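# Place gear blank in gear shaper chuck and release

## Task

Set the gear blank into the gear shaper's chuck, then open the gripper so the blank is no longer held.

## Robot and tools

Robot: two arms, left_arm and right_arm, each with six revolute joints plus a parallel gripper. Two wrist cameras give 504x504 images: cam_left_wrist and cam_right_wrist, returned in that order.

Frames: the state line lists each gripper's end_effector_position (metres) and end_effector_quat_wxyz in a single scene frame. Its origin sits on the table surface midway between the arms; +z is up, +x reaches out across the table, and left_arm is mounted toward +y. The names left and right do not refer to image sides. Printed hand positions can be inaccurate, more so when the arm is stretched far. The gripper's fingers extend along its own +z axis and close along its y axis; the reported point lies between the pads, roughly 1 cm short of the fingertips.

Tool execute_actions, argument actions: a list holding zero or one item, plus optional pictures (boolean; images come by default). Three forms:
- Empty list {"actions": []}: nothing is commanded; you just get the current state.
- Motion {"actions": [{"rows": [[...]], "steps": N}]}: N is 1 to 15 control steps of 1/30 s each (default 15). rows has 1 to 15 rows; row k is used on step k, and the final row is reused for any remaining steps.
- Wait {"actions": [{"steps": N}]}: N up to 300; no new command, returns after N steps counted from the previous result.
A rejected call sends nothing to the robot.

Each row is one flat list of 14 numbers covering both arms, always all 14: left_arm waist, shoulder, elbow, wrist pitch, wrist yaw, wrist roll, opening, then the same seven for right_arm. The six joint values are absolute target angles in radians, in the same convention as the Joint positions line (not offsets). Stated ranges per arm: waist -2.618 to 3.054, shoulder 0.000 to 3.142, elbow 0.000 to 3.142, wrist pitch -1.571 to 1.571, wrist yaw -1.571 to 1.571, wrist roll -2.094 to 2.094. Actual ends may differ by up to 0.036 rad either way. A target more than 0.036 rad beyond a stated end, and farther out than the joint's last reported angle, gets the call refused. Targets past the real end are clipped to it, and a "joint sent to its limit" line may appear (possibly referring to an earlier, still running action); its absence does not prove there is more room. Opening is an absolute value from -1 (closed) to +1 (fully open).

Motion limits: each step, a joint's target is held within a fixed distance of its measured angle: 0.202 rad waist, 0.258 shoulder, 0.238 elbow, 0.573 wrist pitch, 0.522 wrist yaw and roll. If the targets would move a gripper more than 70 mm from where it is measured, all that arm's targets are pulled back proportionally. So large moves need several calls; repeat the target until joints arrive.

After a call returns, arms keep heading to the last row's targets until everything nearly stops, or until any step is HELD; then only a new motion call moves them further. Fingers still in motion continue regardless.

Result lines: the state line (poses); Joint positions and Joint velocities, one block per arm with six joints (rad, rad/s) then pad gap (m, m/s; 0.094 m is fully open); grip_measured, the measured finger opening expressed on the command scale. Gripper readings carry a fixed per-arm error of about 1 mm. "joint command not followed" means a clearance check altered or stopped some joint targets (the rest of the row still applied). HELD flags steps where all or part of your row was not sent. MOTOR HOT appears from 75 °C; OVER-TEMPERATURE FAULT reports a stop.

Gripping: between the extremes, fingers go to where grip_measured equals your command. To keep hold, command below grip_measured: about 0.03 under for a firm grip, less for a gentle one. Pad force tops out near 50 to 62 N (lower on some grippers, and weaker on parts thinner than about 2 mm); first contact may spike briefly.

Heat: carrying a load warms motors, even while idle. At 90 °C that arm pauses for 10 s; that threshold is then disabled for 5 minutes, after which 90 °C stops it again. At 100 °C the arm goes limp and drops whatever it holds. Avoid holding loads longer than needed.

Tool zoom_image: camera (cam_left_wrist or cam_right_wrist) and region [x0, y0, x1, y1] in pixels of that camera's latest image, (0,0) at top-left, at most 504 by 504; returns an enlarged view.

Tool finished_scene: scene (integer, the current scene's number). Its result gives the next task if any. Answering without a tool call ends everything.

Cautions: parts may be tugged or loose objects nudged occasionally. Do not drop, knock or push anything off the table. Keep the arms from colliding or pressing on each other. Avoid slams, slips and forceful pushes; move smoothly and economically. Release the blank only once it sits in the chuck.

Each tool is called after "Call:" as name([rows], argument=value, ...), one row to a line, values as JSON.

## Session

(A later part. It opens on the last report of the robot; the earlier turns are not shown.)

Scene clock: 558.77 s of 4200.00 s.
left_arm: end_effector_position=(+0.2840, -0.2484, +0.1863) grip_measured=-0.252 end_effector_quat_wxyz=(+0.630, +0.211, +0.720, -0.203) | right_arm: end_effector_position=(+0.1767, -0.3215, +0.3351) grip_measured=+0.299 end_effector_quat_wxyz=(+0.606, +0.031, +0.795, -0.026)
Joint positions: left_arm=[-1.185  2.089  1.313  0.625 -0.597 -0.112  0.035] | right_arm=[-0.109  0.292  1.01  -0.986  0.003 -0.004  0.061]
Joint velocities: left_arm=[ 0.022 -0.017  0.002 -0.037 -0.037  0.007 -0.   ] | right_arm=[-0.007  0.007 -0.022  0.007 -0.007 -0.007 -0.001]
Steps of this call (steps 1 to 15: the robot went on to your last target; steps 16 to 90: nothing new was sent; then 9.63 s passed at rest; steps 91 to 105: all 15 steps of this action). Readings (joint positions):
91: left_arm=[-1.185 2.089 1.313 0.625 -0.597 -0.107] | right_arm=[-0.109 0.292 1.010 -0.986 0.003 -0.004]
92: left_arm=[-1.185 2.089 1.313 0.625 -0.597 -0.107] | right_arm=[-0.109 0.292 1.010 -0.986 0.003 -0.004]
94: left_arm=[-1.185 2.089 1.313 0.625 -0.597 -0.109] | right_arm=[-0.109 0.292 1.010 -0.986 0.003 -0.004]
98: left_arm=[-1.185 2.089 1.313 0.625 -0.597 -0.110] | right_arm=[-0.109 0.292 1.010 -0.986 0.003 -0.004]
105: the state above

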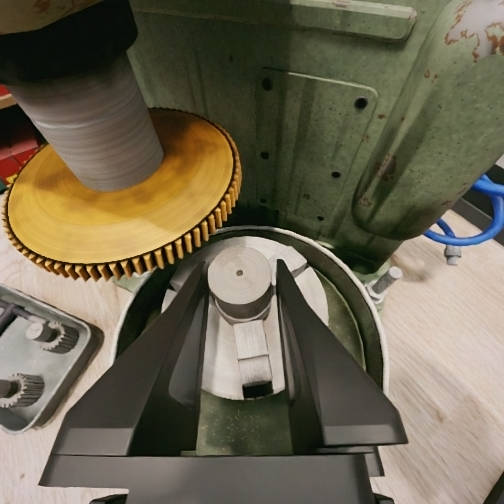

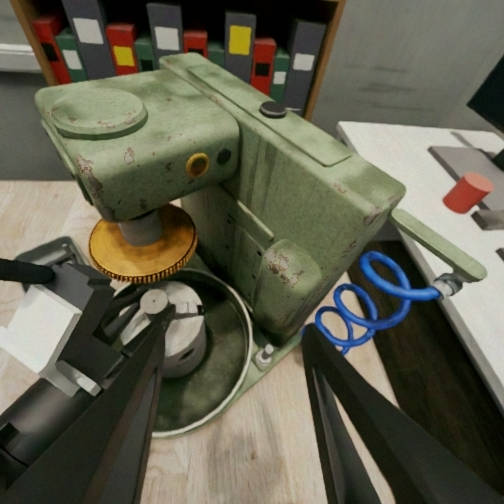

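Call:
execute_actions([
  {"rows":[[-1.185,2.05,1.36,0.59,-0.597,-0.112,-0.25,-0.1,0.3,1.0,-1.0,0,0,0.3]],"steps":15},
])

Scene clock: 576.00 s of 4200.00 s.
left_arm: end_effector_position=(+0.2847, -0.2501, +0.2049) grip_measured=-0.252 end_effector_quat_wxyz=(+0.636, +0.203, +0.713, -0.212) | right_arm: end_effector_position=(+0.1767, -0.3215, +0.3351) grip_measured=+0.299 end_effector_quat_wxyz=(+0.606, +0.031, +0.795, -0.026)
Joint positions: left_arm=[-1.185  2.069  1.337  0.611 -0.597 -0.112  0.035] | right_arm=[-0.109  0.292  1.01  -0.986  0.003 -0.004  0.061]
Joint velocities: left_arm=[ 0.017  0.002 -0.022  0.022 -0.022  0.007 -0.   ] | right_arm=[ 0.007 -0.027  0.007 -0.037  0.066  0.037  0.   ]
Steps of this call (steps 1 to 15: the robot went on to your last target; steps 16 to 90: nothing new was sent; then 13.73 s passed at rest; steps 91 to 105: all 15 steps of this action). Readings (joint positions):
91: left_arm=[-1.185 2.088 1.315 0.621 -0.597 -0.112] | right_arm=[-0.109 0.292 1.010 -0.986 0.003 -0.004]
92: left_arm=[-1.185 2.087 1.319 0.615 -0.597 -0.112] | right_arm=[-0.109 0.292 1.010 -0.986 0.003 -0.004]
94: left_arm=[-1.185 2.083 1.327 0.612 -0.597 -0.112] | right_arm=[-0.109 0.292 1.010 -0.986 0.003 -0.004]
98: left_arm=[-1.185 2.071 1.336 0.612 -0.597 -0.112] | right_arm=[-0.109 0.292 1.010 -0.986 0.003 -0.004]
105: the state above

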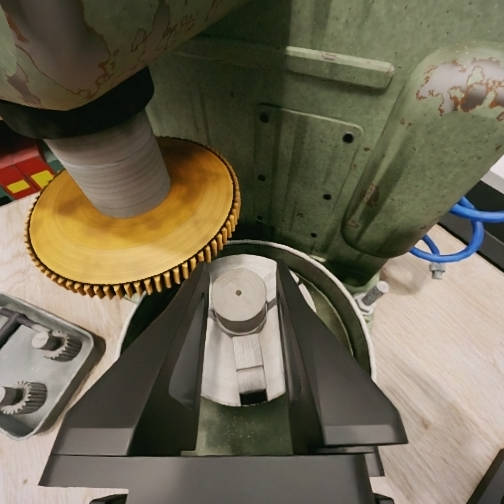

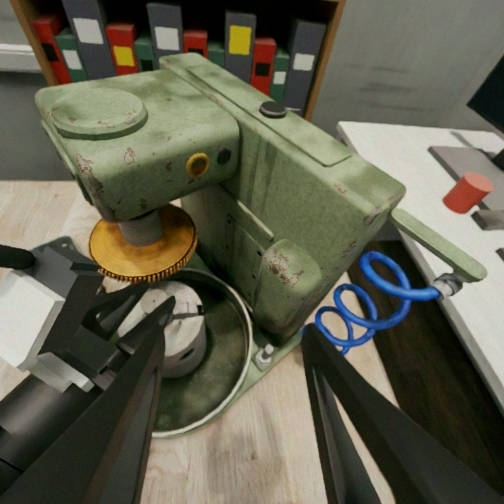

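Call:
execute_actions([
  {"rows":[[-1.2,2.0,1.34,0.53,-0.6,-0.118,-0.25,-0.1,0.3,1.0,-1.0,0,0,0.3],[-1.2,2.0,1.34,0.53,-0.6,-0.118,-0.25,-0.1,0.3,1.0,-1.0,0,0,0.3],[-1.2,2.0,1.34,0.53,-0.6,-0.118,-0.25,-0.1,0.3,1.0,-1.0,0,0,0.3],[-1.2,2.0,1.34,0.53,-0.6,-0.118,-0.25,-0.1,0.3,1.0,-1.0,0,0,0.3],[-1.2,2.0,1.34,0.53,-0.6,-0.118,-0.25,-0.1,0.3,1.0,-1.0,0,0,0.3],[-1.2,2.0,1.34,0.53,-0.6,-0.118,-0.25,-0.1,0.3,1.0,-1.0,0,0,0.3],[-1.22,1.92,1.33,0.44,-0.6,-0.118,-0.25,-0.1,0.3,1.0,-1.0,0,0,0.3]],"steps":15},
])

Call:
finished_scene(scene=1)

Scene clock: 585.30 s of 4200.00 s.
left_arm: end_effector_position=(+0.2613, -0.2417, +0.2575) grip_measured=-0.252 end_effector_quat_wxyz=(+0.638, +0.209, +0.705, -0.229) | right_arm: end_effector_position=(+0.1767, -0.3215, +0.3351) grip_measured=+0.299 end_effector_quat_wxyz=(+0.606, +0.031, +0.795, -0.026)
Joint positions: left_arm=[-1.218  1.926  1.334  0.493 -0.597 -0.112  0.035] | right_arm=[-0.109  0.292  1.01  -0.986  0.003 -0.004  0.061]
Joint velocities: left_arm=[-0.007 -0.017  0.007 -0.081 -0.007 -0.037  0.   ] | right_arm=[ 0.012 -0.007  0.012 -0.037 -0.037 -0.007  0.001]
Steps of this call (steps 1 to 15: the robot went on to your last target; steps 16 to 90: nothing new was sent; then 5.80 s passed at rest; steps 91 to 105: all 15 steps of this action). Readings (joint positions):
91: left_arm=[-1.185 2.064 1.337 0.600 -0.597 -0.112] | right_arm=[-0.109 0.292 1.010 -0.986 0.003 -0.004]
92: left_arm=[-1.186 2.057 1.337 0.582 -0.597 -0.112] | right_arm=[-0.109 0.292 1.010 -0.986 0.003 -0.004]
94: left_arm=[-1.190 2.039 1.337 0.567 -0.597 -0.112] | right_arm=[-0.109 0.292 1.010 -0.986 0.003 -0.004]
98: left_arm=[-1.200 1.992 1.334 0.522 -0.597 -0.112] | right_arm=[-0.109 0.292 1.010 -0.986 0.003 -0.004]
105: the state above

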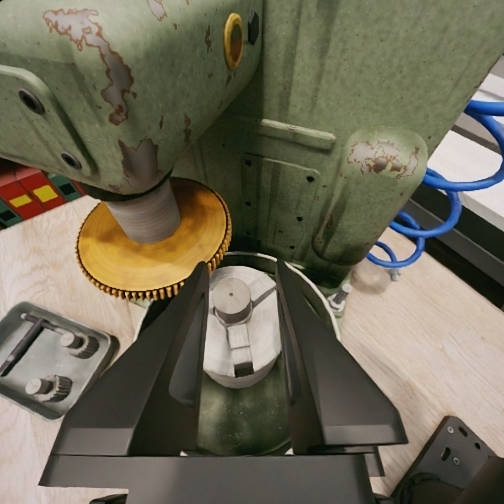

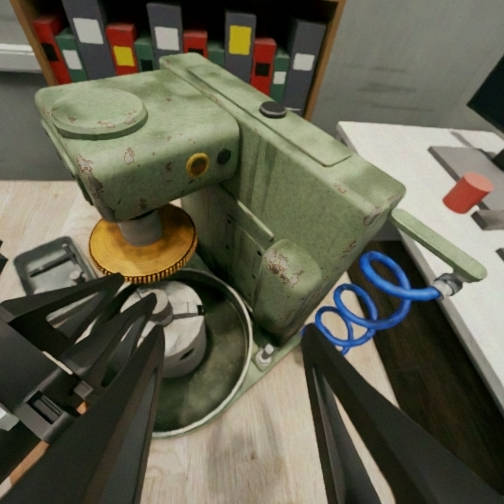

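The scene is finished: the task was done.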